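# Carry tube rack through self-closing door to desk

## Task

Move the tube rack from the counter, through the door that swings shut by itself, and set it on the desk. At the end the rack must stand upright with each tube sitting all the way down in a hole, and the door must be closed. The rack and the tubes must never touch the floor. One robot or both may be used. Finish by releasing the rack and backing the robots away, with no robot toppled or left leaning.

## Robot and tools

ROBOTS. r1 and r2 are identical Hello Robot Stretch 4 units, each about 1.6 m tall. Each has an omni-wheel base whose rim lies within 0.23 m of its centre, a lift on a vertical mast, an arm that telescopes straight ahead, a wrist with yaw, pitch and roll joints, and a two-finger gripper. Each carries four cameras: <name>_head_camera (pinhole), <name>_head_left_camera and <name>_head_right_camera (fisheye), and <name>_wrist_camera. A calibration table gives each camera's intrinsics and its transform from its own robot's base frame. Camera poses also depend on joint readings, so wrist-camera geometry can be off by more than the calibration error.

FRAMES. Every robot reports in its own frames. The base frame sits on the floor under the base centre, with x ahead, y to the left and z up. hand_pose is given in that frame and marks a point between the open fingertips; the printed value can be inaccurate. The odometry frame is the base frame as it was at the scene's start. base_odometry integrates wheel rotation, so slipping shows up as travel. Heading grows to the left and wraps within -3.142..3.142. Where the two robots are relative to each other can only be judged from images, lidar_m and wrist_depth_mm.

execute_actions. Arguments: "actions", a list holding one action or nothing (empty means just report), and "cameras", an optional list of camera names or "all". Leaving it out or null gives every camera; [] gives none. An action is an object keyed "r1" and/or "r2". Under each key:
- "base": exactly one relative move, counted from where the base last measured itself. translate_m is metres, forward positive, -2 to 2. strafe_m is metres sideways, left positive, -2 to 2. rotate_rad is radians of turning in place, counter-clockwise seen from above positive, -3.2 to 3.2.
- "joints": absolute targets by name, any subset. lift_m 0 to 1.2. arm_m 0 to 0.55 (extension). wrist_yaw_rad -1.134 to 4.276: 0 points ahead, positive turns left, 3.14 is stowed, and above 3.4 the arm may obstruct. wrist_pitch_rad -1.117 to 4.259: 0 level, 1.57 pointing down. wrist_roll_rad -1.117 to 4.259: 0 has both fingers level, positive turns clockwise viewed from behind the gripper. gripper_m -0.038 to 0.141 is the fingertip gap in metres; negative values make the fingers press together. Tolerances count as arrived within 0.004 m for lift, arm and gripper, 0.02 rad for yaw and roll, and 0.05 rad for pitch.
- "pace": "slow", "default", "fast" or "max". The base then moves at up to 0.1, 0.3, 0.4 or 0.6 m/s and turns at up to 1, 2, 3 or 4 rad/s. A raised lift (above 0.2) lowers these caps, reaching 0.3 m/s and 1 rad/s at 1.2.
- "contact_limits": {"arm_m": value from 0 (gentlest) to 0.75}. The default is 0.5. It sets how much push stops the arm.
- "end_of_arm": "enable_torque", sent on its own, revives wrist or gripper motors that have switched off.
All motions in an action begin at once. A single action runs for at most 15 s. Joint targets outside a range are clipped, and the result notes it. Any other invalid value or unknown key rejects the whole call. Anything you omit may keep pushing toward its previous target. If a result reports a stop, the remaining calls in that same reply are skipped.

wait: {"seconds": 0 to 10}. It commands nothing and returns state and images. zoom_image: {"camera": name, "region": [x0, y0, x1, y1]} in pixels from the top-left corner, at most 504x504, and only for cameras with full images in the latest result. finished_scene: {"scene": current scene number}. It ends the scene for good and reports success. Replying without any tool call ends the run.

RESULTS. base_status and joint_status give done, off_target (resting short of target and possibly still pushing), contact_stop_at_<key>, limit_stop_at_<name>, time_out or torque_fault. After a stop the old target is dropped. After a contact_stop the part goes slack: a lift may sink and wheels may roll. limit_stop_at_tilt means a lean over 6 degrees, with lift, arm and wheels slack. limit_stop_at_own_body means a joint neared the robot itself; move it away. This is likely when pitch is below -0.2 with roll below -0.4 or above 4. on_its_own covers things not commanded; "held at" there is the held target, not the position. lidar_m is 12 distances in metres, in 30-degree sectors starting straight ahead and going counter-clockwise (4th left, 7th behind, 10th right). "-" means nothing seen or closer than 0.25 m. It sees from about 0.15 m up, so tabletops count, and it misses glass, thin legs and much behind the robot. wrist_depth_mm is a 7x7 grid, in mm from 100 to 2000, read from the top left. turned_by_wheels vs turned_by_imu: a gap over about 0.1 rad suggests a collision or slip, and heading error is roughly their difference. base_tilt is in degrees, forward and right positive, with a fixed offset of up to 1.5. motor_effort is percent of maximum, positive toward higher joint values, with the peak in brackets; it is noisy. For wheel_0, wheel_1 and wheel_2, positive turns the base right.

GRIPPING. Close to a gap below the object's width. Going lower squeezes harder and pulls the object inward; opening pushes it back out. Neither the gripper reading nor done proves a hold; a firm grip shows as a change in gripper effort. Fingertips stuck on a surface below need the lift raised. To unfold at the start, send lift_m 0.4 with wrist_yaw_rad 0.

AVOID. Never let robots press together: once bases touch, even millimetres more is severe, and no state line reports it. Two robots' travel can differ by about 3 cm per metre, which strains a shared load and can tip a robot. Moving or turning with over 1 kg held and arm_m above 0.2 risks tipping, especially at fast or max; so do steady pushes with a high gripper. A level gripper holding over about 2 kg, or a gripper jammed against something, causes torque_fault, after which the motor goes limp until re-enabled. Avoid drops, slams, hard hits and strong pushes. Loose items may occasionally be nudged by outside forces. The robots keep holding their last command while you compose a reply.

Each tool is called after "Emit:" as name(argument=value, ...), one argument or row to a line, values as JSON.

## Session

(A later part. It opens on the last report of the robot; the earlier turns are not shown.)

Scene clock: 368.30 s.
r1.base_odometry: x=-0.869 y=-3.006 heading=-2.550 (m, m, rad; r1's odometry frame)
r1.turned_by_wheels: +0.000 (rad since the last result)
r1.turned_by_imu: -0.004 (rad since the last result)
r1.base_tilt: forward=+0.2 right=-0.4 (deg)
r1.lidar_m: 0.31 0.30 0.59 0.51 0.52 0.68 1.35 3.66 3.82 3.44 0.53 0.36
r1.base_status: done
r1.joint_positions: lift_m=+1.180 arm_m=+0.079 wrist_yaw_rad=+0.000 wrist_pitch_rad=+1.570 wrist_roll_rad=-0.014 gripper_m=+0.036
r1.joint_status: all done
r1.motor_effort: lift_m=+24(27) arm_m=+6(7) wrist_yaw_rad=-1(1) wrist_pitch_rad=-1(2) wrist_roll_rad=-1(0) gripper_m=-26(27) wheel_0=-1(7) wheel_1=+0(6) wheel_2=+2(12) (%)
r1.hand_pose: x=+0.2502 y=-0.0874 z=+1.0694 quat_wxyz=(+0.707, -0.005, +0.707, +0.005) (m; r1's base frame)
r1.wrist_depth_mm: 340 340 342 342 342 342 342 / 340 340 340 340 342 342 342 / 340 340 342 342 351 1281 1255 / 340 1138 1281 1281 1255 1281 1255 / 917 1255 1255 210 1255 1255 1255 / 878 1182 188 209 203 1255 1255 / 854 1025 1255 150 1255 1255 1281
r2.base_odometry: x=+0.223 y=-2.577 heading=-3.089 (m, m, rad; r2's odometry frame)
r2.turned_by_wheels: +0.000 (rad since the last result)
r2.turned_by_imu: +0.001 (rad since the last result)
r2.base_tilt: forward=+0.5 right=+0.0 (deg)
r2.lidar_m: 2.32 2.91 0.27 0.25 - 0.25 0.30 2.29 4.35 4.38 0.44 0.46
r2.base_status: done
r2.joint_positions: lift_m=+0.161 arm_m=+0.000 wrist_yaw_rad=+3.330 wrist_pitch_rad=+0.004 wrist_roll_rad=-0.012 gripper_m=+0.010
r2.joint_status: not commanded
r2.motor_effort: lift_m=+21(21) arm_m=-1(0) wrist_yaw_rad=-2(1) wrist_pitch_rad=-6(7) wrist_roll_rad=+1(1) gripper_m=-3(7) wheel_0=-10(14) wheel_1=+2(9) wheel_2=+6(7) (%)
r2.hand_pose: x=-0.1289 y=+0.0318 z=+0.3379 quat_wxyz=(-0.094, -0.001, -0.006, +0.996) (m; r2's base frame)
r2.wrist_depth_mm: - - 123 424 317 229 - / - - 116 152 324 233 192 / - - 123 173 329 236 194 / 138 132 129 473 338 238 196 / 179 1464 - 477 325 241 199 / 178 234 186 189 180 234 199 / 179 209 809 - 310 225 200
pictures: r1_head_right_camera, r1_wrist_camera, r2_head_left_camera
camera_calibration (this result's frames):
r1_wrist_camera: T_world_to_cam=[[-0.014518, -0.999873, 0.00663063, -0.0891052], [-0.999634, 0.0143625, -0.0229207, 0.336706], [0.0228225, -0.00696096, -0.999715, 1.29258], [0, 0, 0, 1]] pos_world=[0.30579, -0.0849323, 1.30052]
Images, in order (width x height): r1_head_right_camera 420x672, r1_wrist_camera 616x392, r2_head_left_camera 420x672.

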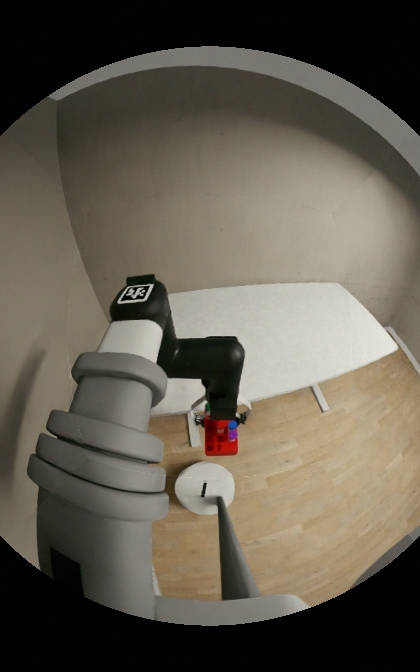

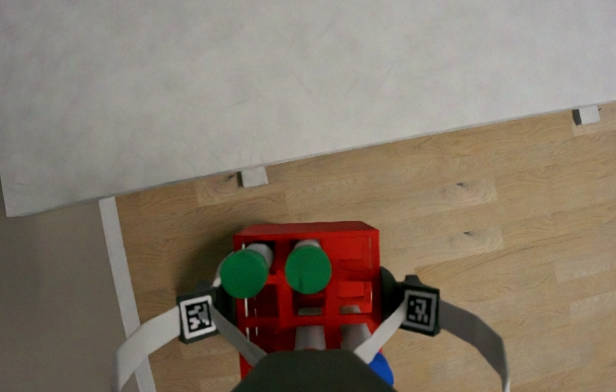

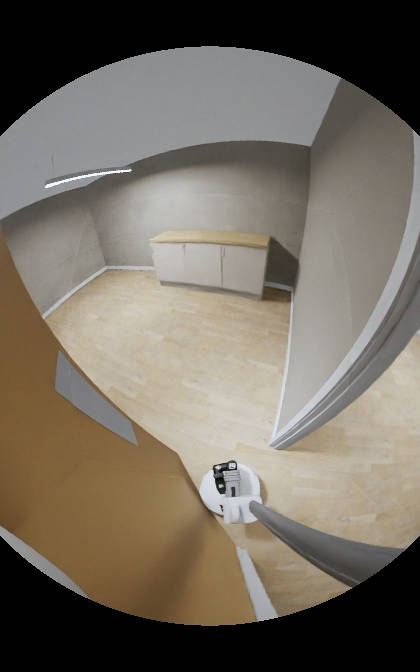

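Emit:
execute_actions(
  actions=[
    {"r1": {"joints": {"lift_m": 1.142, "arm_m": 0.40}, "pace": "max"}, "r2": {"base": {"rotate_rad": -0.25}, "pace": "slow"}},
  ],
  cameras=["r1_wrist_camera", "r1_head_right_camera", "r2_head_left_camera"],
)

Scene clock: 376.57 s.
r1.base_odometry: x=-0.869 y=-3.006 heading=-2.550 (m, m, rad; r1's odometry frame)
r1.turned_by_wheels: +0.000 (rad since the last result)
r1.turned_by_imu: +0.002 (rad since the last result)
r1.base_tilt: forward=+0.3 right=-0.3 (deg)
r1.lidar_m: 0.30 0.31 0.58 0.50 0.54 0.65 1.40 3.66 3.81 3.44 0.55 0.34
r1.base_status: not commanded
r1.joint_positions: lift_m=+1.142 arm_m=+0.399 wrist_yaw_rad=+0.000 wrist_pitch_rad=+1.570 wrist_roll_rad=-0.014 gripper_m=+0.036
r1.joint_status: all done
r1.motor_effort: lift_m=+16(21) arm_m=+6(3) wrist_yaw_rad=-2(0) wrist_pitch_rad=+0(0) wrist_roll_rad=-1(0) gripper_m=-27(27) wheel_0=-1(1) wheel_1=+0(0) wheel_2=+2(2) (%)
r1.hand_pose: x=+0.5702 y=-0.0874 z=+1.0320 quat_wxyz=(+0.708, -0.005, +0.707, +0.005) (m; r1's base frame)
r1.wrist_depth_mm: 301 301 303 303 303 303 304 / 301 303 303 303 304 304 304 / 301 303 303 303 303 303 304 / 301 303 303 303 303 304 303 / 301 301 301 209 304 303 303 / 301 301 188 210 202 303 304 / 301 301 301 151 304 303 304
r2.base_odometry: x=+0.222 y=-2.576 heading=+2.945 (m, m, rad; r2's odometry frame)
r2.turned_by_wheels: -0.249 (rad since the last result)
r2.turned_by_imu: -0.243 (rad since the last result)
r2.base_tilt: forward=+0.6 right=+0.1 (deg)
r2.lidar_m: 1.53 2.52 0.39 0.25 0.25 0.25 0.25 0.44 3.01 4.35 2.72 0.44
r2.base_status: done
r2.joint_positions: lift_m=+0.161 arm_m=+0.000 wrist_yaw_rad=+3.330 wrist_pitch_rad=+0.004 wrist_roll_rad=-0.012 gripper_m=+0.010
r2.joint_status: not commanded
r2.motor_effort: lift_m=+21(21) arm_m=-1(0) wrist_yaw_rad=-2(2) wrist_pitch_rad=-6(6) wrist_roll_rad=+1(1) gripper_m=-6(5) wheel_0=-7(8) wheel_1=+11(17) wheel_2=+8(9) (%)
r2.hand_pose: x=-0.1289 y=+0.0318 z=+0.3379 quat_wxyz=(-0.094, -0.001, -0.006, +0.996) (m; r2's base frame)
r2.wrist_depth_mm: - - 122 336 279 222 - / - - 116 152 286 226 195 / - - 123 173 290 229 198 / 138 132 129 359 293 230 199 / 180 1537 627 362 287 232 201 / 178 236 186 189 180 228 202 / 178 207 676 - 279 220 203
pictures: r1_head_right_camera, r1_wrist_camera, r2_head_left_camera
camera_calibration (this result's frames):
r1_wrist_camera: T_world_to_cam=[[-0.0142592, -0.999876, 0.00662577, -0.0843533], [-0.99963, 0.0141016, -0.0232565, 0.656134], [0.0231602, -0.00695493, -0.999708, 1.24772], [0, 0, 0, 1]] pos_world=[0.625791, -0.0849177, 1.26317]
Images, in order (width x height): r1_head_right_camera 420x672, r1_wrist_camera 616x392, r2_head_left_camera 420x672.

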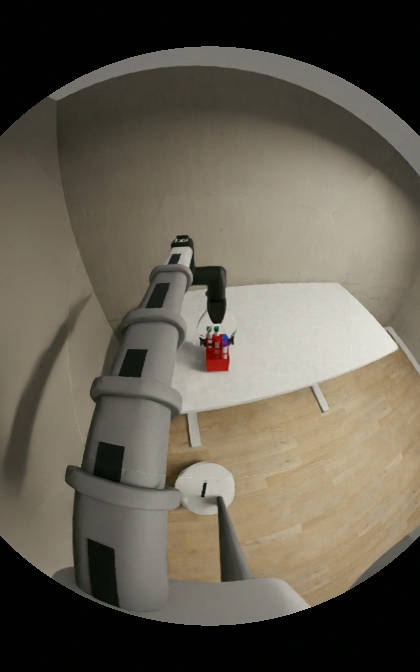

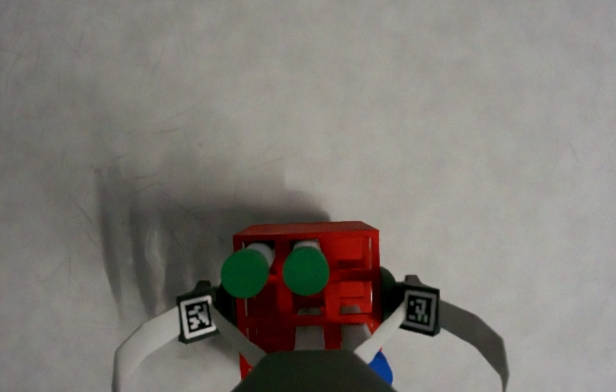

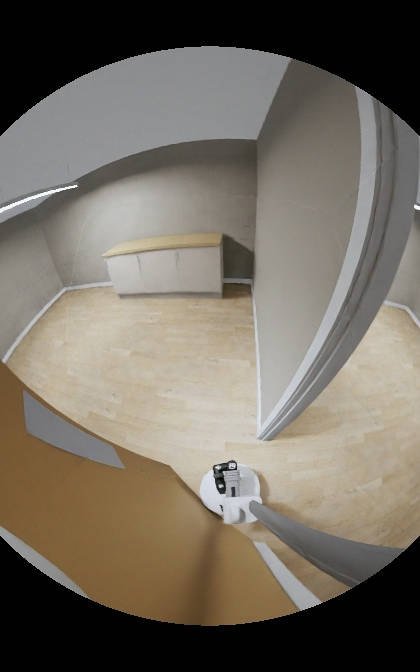

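Emit:
execute_actions(
  actions=[
    {"r1": {"joints": {"lift_m": 1.134, "gripper_m": 0.135}, "pace": "default"}, "r2": {"base": {"strafe_m": -0.25}, "pace": "fast"}},
  ],
  cameras=["r1_wrist_camera", "r1_head_right_camera", "r2_head_left_camera"],
)

Scene clock: 389.97 s.
r1.base_odometry: x=-0.869 y=-3.006 heading=-2.550 (m, m, rad; r1's odometry frame)
r1.turned_by_wheels: +0.000 (rad since the last result)
r1.turned_by_imu: +0.002 (rad since the last result)
r1.base_tilt: forward=+0.1 right=-0.3 (deg)
r1.lidar_m: 0.32 0.30 0.58 0.51 0.52 0.68 1.37 3.63 3.78 3.46 0.56 0.34
r1.base_status: not commanded
r1.joint_positions: lift_m=+1.134 arm_m=+0.399 wrist_yaw_rad=+0.000 wrist_pitch_rad=+1.570 wrist_roll_rad=-0.014 gripper_m=+0.135
r1.joint_status: all done
r1.motor_effort: lift_m=+15(17) arm_m=+6(6) wrist_yaw_rad=+0(0) wrist_pitch_rad=-1(0) wrist_roll_rad=-1(0) gripper_m=+1(26) wheel_0=-1(1) wheel_1=+0(0) wheel_2=+2(2) (%)
r1.hand_pose: x=+0.5701 y=-0.0874 z=+1.0241 quat_wxyz=(+0.707, -0.005, +0.707, +0.005) (m; r1's base frame)
r1.wrist_depth_mm: 294 294 296 296 296 297 297 / 294 293 294 296 296 297 296 / 294 294 296 296 296 296 297 / 293 296 296 296 297 297 297 / 293 294 294 220 296 296 297 / 293 294 213 220 221 297 296 / 294 296 294 124 296 296 297
r2.base_odometry: x=+0.271 y=-2.331 heading=+2.945 (m, m, rad; r2's odometry frame)
r2.turned_by_wheels: +0.000 (rad since the last result)
r2.turned_by_imu: +0.001 (rad since the last result)
r2.base_tilt: forward=+0.6 right=-0.1 (deg)
r2.lidar_m: 0.34 0.42 0.25 0.25 0.25 0.25 0.42 2.03 3.04 4.10 2.69 0.38
r2.base_status: done
r2.joint_positions: lift_m=+0.161 arm_m=+0.000 wrist_yaw_rad=+3.330 wrist_pitch_rad=+0.004 wrist_roll_rad=-0.012 gripper_m=+0.010
r2.joint_status: not commanded
r2.motor_effort: lift_m=+21(21) arm_m=+0(0) wrist_yaw_rad=-1(1) wrist_pitch_rad=-7(6) wrist_roll_rad=+1(1) gripper_m=-5(4) wheel_0=-12(15) wheel_1=+12(18) wheel_2=+6(9) (%)
r2.hand_pose: x=-0.1289 y=+0.0318 z=+0.3379 quat_wxyz=(-0.094, -0.001, -0.006, +0.996) (m; r2's base frame)
r2.wrist_depth_mm: - - 122 591 424 256 198 / - - 116 152 436 259 200 / - - 123 173 445 265 203 / 138 132 129 609 452 270 206 / 179 1499 - 615 427 273 207 / 178 235 186 189 180 259 208 / 178 208 820 - 397 245 208
pictures: r1_head_right_camera, r1_wrist_camera, r2_head_left_camera
camera_calibration (this result's frames):
r1_wrist_camera: T_world_to_cam=[[-0.014482, -0.999873, 0.00663295, -0.0841835], [-0.999638, 0.0143276, -0.0227635, 0.655314], [0.0226656, -0.00696022, -0.999719, 1.24013], [0, 0, 0, 1]] pos_world=[0.62575, -0.0849303, 1.25526]
Images, in order (width x height): r1_head_right_camera 420x672, r1_wrist_camera 616x392, r2_head_left_camera 420x672.

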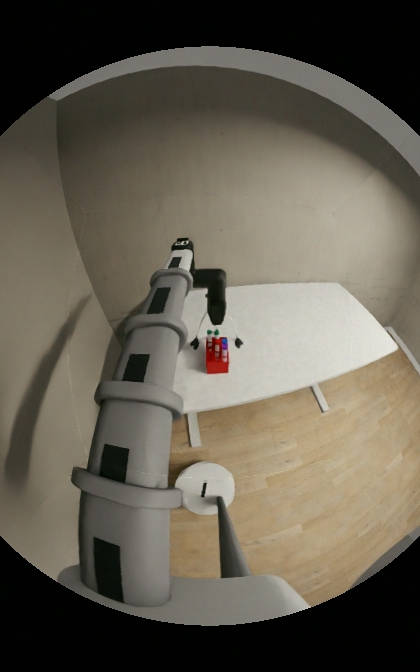

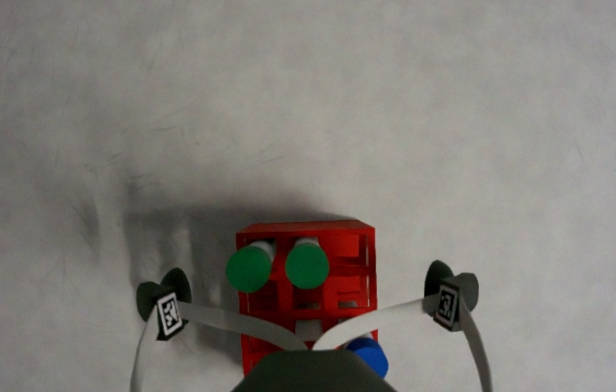

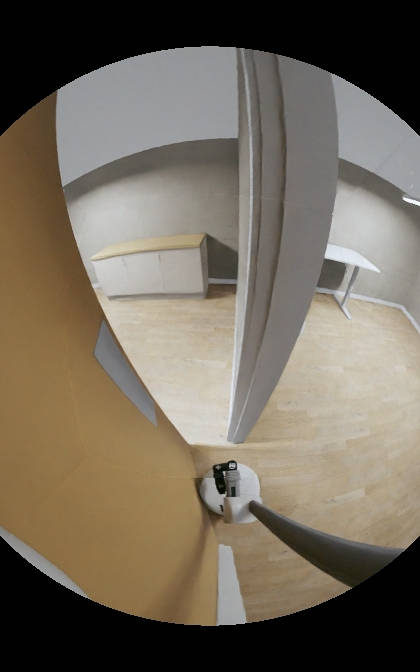

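Emit:
execute_actions(
  actions=[
    {"r1": {"joints": {"lift_m": 1.2}, "pace": "max"}, "r2": {"base": {"strafe_m": -0.2}, "pace": "max"}},
  ],
  cameras=["r1_wrist_camera", "r2_head_left_camera"],
)

Scene clock: 394.97 s.
r1.base_odometry: x=-0.869 y=-3.006 heading=-2.550 (m, m, rad; r1's odometry frame)
r1.turned_by_wheels: +0.000 (rad since the last result)
r1.turned_by_imu: +0.001 (rad since the last result)
r1.base_tilt: forward=+0.2 right=-0.3 (deg)
r1.lidar_m: 0.29 0.30 0.58 0.52 0.53 0.69 1.36 3.65 3.80 3.46 0.55 0.35
r1.base_status: not commanded
r1.joint_positions: lift_m=+1.200 arm_m=+0.399 wrist_yaw_rad=+0.000 wrist_pitch_rad=+1.570 wrist_roll_rad=-0.014 gripper_m=+0.135
r1.joint_status: all done
r1.motor_effort: lift_m=+24(27) arm_m=+6(6) wrist_yaw_rad=+0(1) wrist_pitch_rad=-2(1) wrist_roll_rad=-1(0) gripper_m=+0(2) wheel_0=-1(1) wheel_1=+0(0) wheel_2=+2(2) (%)
r1.hand_pose: x=+0.5701 y=-0.0874 z=+1.0894 quat_wxyz=(+0.707, -0.005, +0.707, +0.005) (m; r1's base frame)
r1.wrist_depth_mm: 357 357 359 359 362 362 362 / 357 357 359 362 362 359 362 / 357 357 359 359 362 362 362 / 359 357 359 359 359 359 362 / 357 357 357 297 362 362 359 / 357 359 283 285 359 362 362 / 357 359 357 124 362 359 362
r2.base_odometry: x=+0.310 y=-2.134 heading=+2.945 (m, m, rad; r2's odometry frame)
r2.turned_by_wheels: +0.000 (rad since the last result)
r2.turned_by_imu: +0.001 (rad since the last result)
r2.base_tilt: forward=+0.6 right=-0.2 (deg)
r2.lidar_m: 0.37 0.37 0.27 0.25 0.27 0.38 1.82 2.03 3.10 3.90 2.63 1.58
r2.base_status: done
r2.joint_positions: lift_m=+0.161 arm_m=+0.000 wrist_yaw_rad=+3.330 wrist_pitch_rad=+0.004 wrist_roll_rad=-0.012 gripper_m=+0.010
r2.joint_status: not commanded
r2.motor_effort: lift_m=+21(21) arm_m=+0(0) wrist_yaw_rad=-1(1) wrist_pitch_rad=-6(7) wrist_roll_rad=+1(1) gripper_m=-4(1) wheel_0=-1(13) wheel_1=+2(14) wheel_2=+1(5) (%)
r2.hand_pose: x=-0.1289 y=+0.0318 z=+0.3379 quat_wxyz=(-0.094, -0.001, -0.006, +0.996) (m; r2's base frame)
r2.wrist_depth_mm: - - 122 1863 1808 544 373 / - - 116 152 1808 554 373 / - - 123 174 1808 554 379 / 138 132 129 - 1863 564 382 / 178 1537 - 1808 1499 569 384 / 179 234 186 189 180 554 387 / 178 208 788 - 741 500 384
pictures: r1_wrist_camera, r2_head_left_camera
camera_calibration (this result's frames):
r1_wrist_camera: T_world_to_cam=[[-0.0145722, -0.999872, 0.00663289, -0.0845649], [-0.999637, 0.0144177, -0.0227677, 0.65681], [0.0226691, -0.00696226, -0.999719, 1.30539], [0, 0, 0, 1]] pos_world=[0.625747, -0.0849354, 1.32053]
Images, in order (width x height): r1_wrist_camera 616x392, r2_head_left_camera 420x672.

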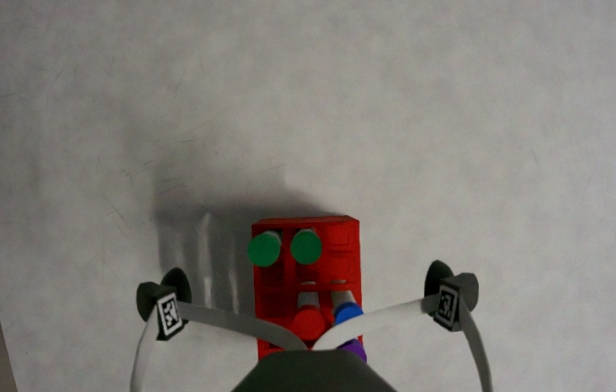

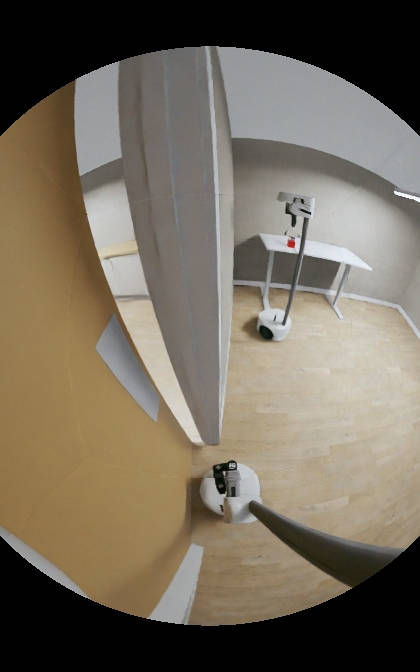

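Emit:
execute_actions(
  actions=[
    {"r1": {"base": {"translate_m": -0.3}, "joints": {"arm_m": 0.03}, "pace": "max"}, "r2": {"base": {"strafe_m": -0.42}, "pace": "max"}},
  ],
)

Scene clock: 399.83 s.
r1.base_odometry: x=-0.620 y=-2.839 heading=-2.550 (m, m, rad; r1's odometry frame)
r1.turned_by_wheels: +0.000 (rad since the last result)
r1.turned_by_imu: +0.003 (rad since the last result)
r1.base_tilt: forward=+0.1 right=-0.4 (deg)
r1.lidar_m: 0.59 0.64 0.53 0.47 0.48 0.62 1.17 1.23 3.85 3.49 1.06 0.66
r1.base_status: done
r1.joint_positions: lift_m=+1.200 arm_m=+0.031 wrist_yaw_rad=+0.000 wrist_pitch_rad=+1.570 wrist_roll_rad=-0.014 gripper_m=+0.135
r1.joint_status: all done
r1.motor_effort: lift_m=+24(24) arm_m=-6(8) wrist_yaw_rad=+0(2) wrist_pitch_rad=-2(2) wrist_roll_rad=-1(1) gripper_m=+0(0) wheel_0=-1(5) wheel_1=-1(5) wheel_2=+1(10) (%)
r1.hand_pose: x=+0.2020 y=-0.0874 z=+1.0894 quat_wxyz=(+0.707, -0.005, +0.707, +0.005) (m; r1's base frame)
r1.wrist_depth_mm: 1008 1281 1281 1281 1255 1281 1308 / 946 1281 1281 1281 1281 1281 1281 / 931 1281 1281 1308 1281 1281 1281 / 891 1281 1281 1281 1308 1281 1281 / 842 1182 1118 1078 1281 1281 1281 / 809 960 1078 1078 1281 1308 1281 / 778 1008 1281 124 1281 1281 1281
r2.base_odometry: x=+0.392 y=-1.722 heading=+2.946 (m, m, rad; r2's odometry frame)
r2.turned_by_wheels: +0.000 (rad since the last result)
r2.turned_by_imu: +0.001 (rad since the last result)
r2.base_tilt: forward=+0.6 right=-0.1 (deg)
r2.lidar_m: 1.18 0.67 0.60 0.59 0.66 0.90 1.90 2.11 3.18 3.48 3.57 2.02
r2.base_status: done
r2.joint_positions: lift_m=+0.161 arm_m=+0.000 wrist_yaw_rad=+3.330 wrist_pitch_rad=+0.004 wrist_roll_rad=-0.012 gripper_m=+0.010
r2.joint_status: not commanded
r2.motor_effort: lift_m=+21(21) arm_m=+0(1) wrist_yaw_rad=-1(1) wrist_pitch_rad=-6(7) wrist_roll_rad=+1(2) gripper_m=-4(6) wheel_0=+0(14) wheel_1=+3(16) wheel_2=+1(0) (%)
r2.hand_pose: x=-0.1289 y=+0.0318 z=+0.3379 quat_wxyz=(-0.094, -0.001, -0.006, +0.996) (m; r2's base frame)
r2.wrist_depth_mm: - - 122 - 1863 1808 1025 / - - 116 152 1921 1808 1042 / - - 122 173 1863 1808 1098 / 138 132 129 - 1863 1756 1078 / 179 1499 - 1863 1756 1576 1078 / 178 236 186 189 180 1008 904 / 178 208 798 - 768 699 707
pictures: r1_head_camera, r1_head_left_camera, r1_head_right_camera, r1_wrist_camera, r2_head_camera, r2_head_left_camera, r2_head_right_camera, r2_wrist_camera
camera_calibration (this result's frames):
r1_wrist_camera: T_world_to_cam=[[-0.0148825, -0.999867, 0.00663603, -0.0898686], [-0.999637, 0.0147294, -0.0225504, 0.28868], [0.0224497, -0.00696922, -0.999724, 1.31378], [0, 0, 0, 1]] pos_world=[0.257744, -0.0849528, 1.32052]
r2_wrist_camera: T_world_to_cam=[[-0.144274, 0.989169, -0.0270255, -0.0488715], [0.0486441, -0.0201886, -0.998612, 0.388938], [-0.988341, -0.145389, -0.0452045, 0.1213], [0, 0, 0, 1]] pos_world=[0.0939151, 0.0738299, 0.392561]
Images, in order (width x height): r1_head_camera 420x560, r1_head_left_camera 420x672, r1_head_right_camera 420x672, r1_wrist_camera 616x392, r2_head_camera 420x560, r2_head_left_camera 420x672, r2_head_right_camera 420x672, r2_wrist_camera 616x392.

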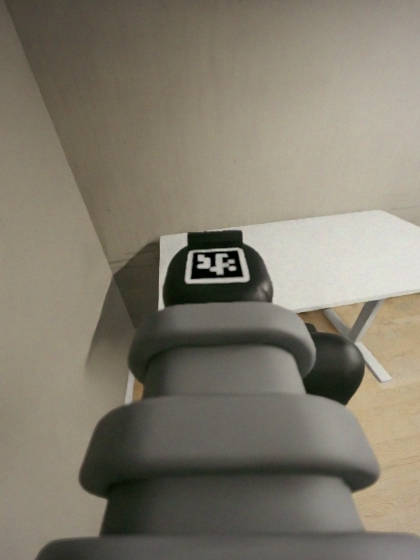

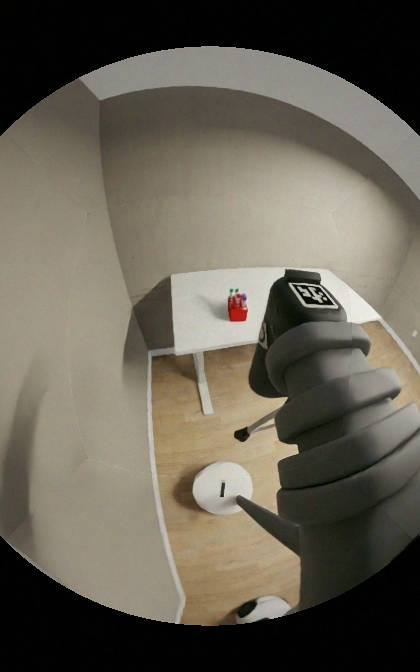

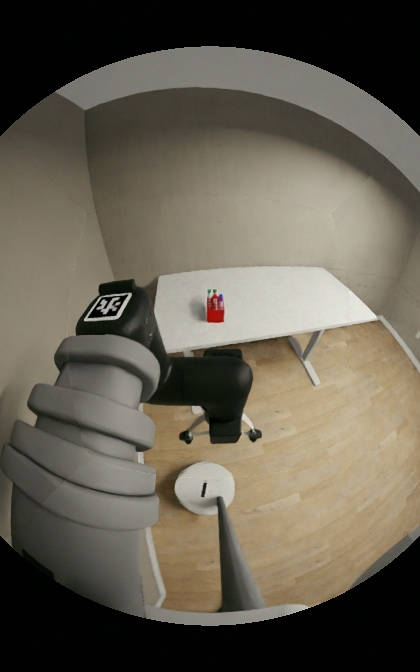

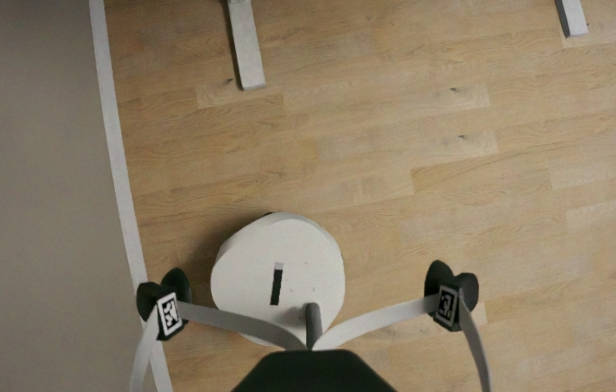

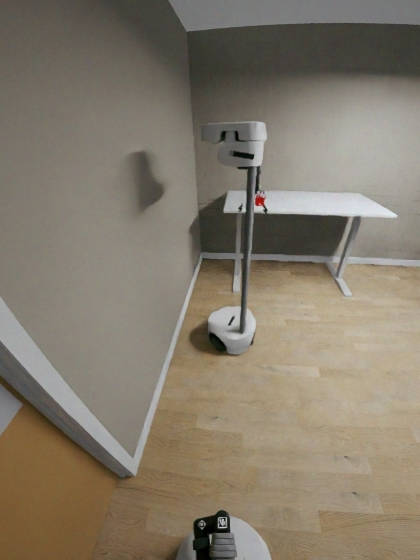

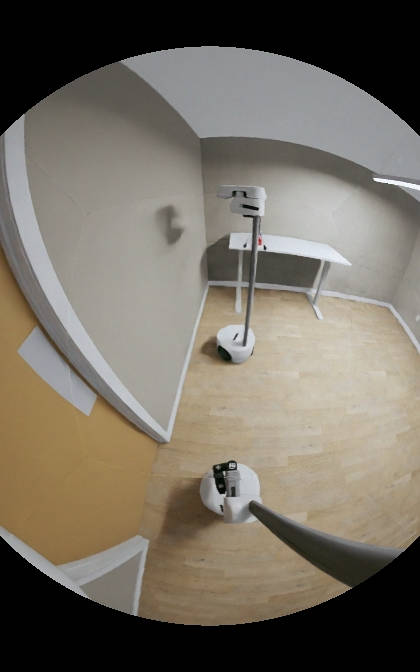

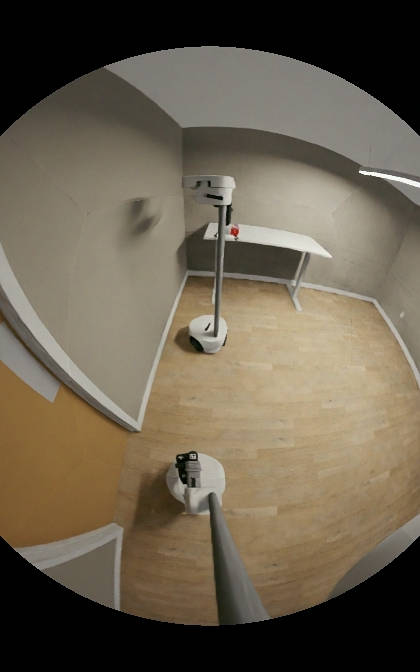

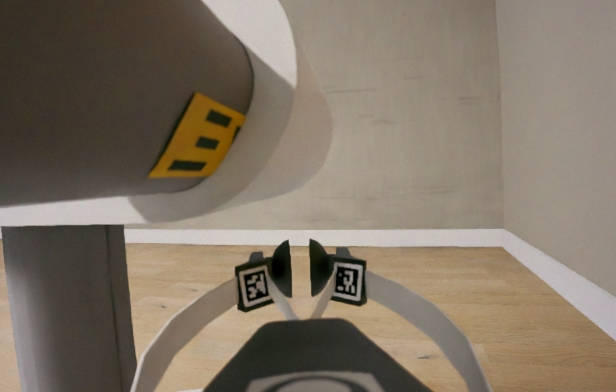

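Emit:
zoom_image(
  camera="r1_head_left_camera",
  region=[205, 275, 270, 335],
)

Emit:
zoom_image(
  camera="r2_head_left_camera",
  region=[20, 330, 240, 600],
)

Region (205, 275, 270, 335) of r1_head_left_camera's 420x672 image, scaled by 7.754, with more detail than that image has; it fills the top 465 rows of this view, and the rest is white.

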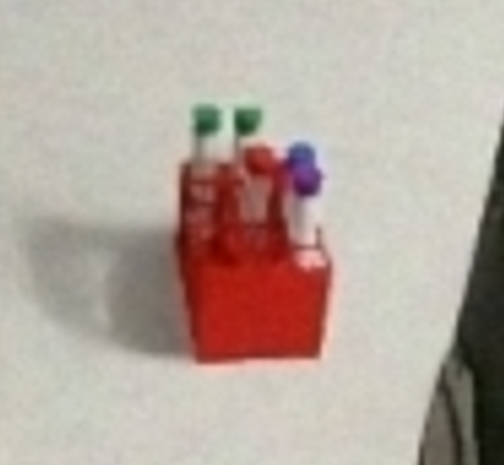

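Region (20, 330, 240, 600) of r2_head_left_camera's 420x672 image, scaled by 1.867, with more detail than that image has; it fills the left 411 columns of this view, and the rest is white.

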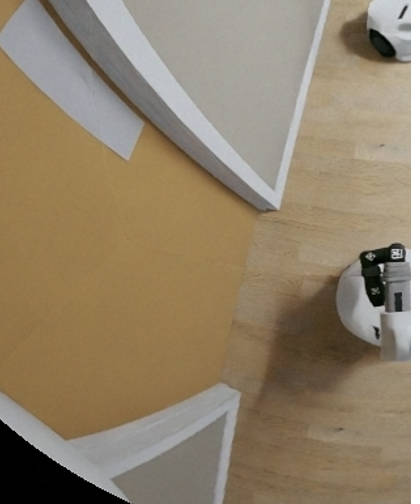

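Emit:
execute_actions(
  actions=[],
  cameras=["r1_head_right_camera", "r2_head_left_camera"],
)

Scene clock: 405.50 s.
r1.base_odometry: x=-0.620 y=-2.839 heading=-2.550 (m, m, rad; r1's odometry frame)
r1.turned_by_wheels: +0.000 (rad since the last result)
r1.turned_by_imu: +0.001 (rad since the last result)
r1.base_tilt: forward=+0.1 right=-0.3 (deg)
r1.lidar_m: 0.61 0.61 0.51 0.47 0.49 0.60 1.20 1.24 3.84 3.49 1.07 0.64
r1.base_status: done
r1.joint_positions: lift_m=+1.200 arm_m=+0.031 wrist_yaw_rad=+0.000 wrist_pitch_rad=+1.570 wrist_roll_rad=-0.014 gripper_m=+0.135
r1.joint_status: all done
r1.motor_effort: lift_m=+24(24) arm_m=-6(8) wrist_yaw_rad=+0(2) wrist_pitch_rad=-2(2) wrist_roll_rad=-1(1) gripper_m=+1(0) wheel_0=-1(5) wheel_1=-1(5) wheel_2=+1(10) (%)
r1.hand_pose: x=+0.2020 y=-0.0874 z=+1.0894 quat_wxyz=(+0.707, -0.005, +0.707, +0.005) (m; r1's base frame)
r1.wrist_depth_mm: 991 1281 1281 1255 1255 1308 1281 / 976 1281 1281 1281 1281 1281 1281 / 931 1281 1281 1281 1281 1281 1308 / 891 1281 1255 1281 1281 1308 1281 / 854 1182 1098 1078 1281 1281 1308 / 809 960 1078 1098 1281 1281 1281 / 788 1008 1281 124 1281 1281 1308
r2.base_odometry: x=+0.392 y=-1.722 heading=+2.946 (m, m, rad; r2's odometry frame)
r2.turned_by_wheels: +0.000 (rad since the last result)
r2.turned_by_imu: +0.001 (rad since the last result)
r2.base_tilt: forward=+0.5 right=-0.2 (deg)
r2.lidar_m: 1.18 0.67 0.59 0.60 0.66 0.89 1.89 2.10 3.17 3.47 3.57 2.05
r2.base_status: done
r2.joint_positions: lift_m=+0.161 arm_m=+0.000 wrist_yaw_rad=+3.330 wrist_pitch_rad=+0.004 wrist_roll_rad=-0.012 gripper_m=+0.010
r2.joint_status: not commanded
r2.motor_effort: lift_m=+21(21) arm_m=+0(1) wrist_yaw_rad=-1(1) wrist_pitch_rad=-6(7) wrist_roll_rad=+1(2) gripper_m=-4(6) wheel_0=+0(14) wheel_1=+3(16) wheel_2=+1(0) (%)
r2.hand_pose: x=-0.1289 y=+0.0318 z=+0.3379 quat_wxyz=(-0.094, -0.001, -0.006, +0.996) (m; r2's base frame)
r2.wrist_depth_mm: - - 123 1921 1863 1756 1025 / - - 116 152 1863 1708 1042 / - - 122 174 1863 1756 1078 / 138 132 129 - 1921 1756 1060 / 179 1499 - 1808 1808 1661 1078 / 179 235 186 189 180 991 904 / 179 208 809 - 768 691 699
pictures: r1_head_right_camera, r2_head_left_camera
Images, in order (width x height): r1_head_right_camera 420x672, r2_head_left_camera 420x672.

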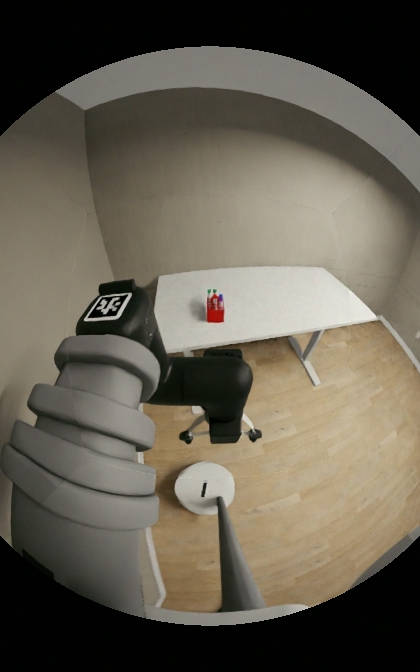

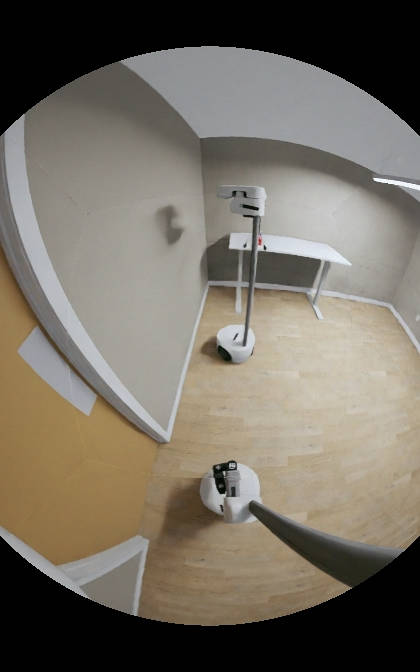

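Emit:
finished_scene(
  scene=2,
)

The scene is finished: the task was done.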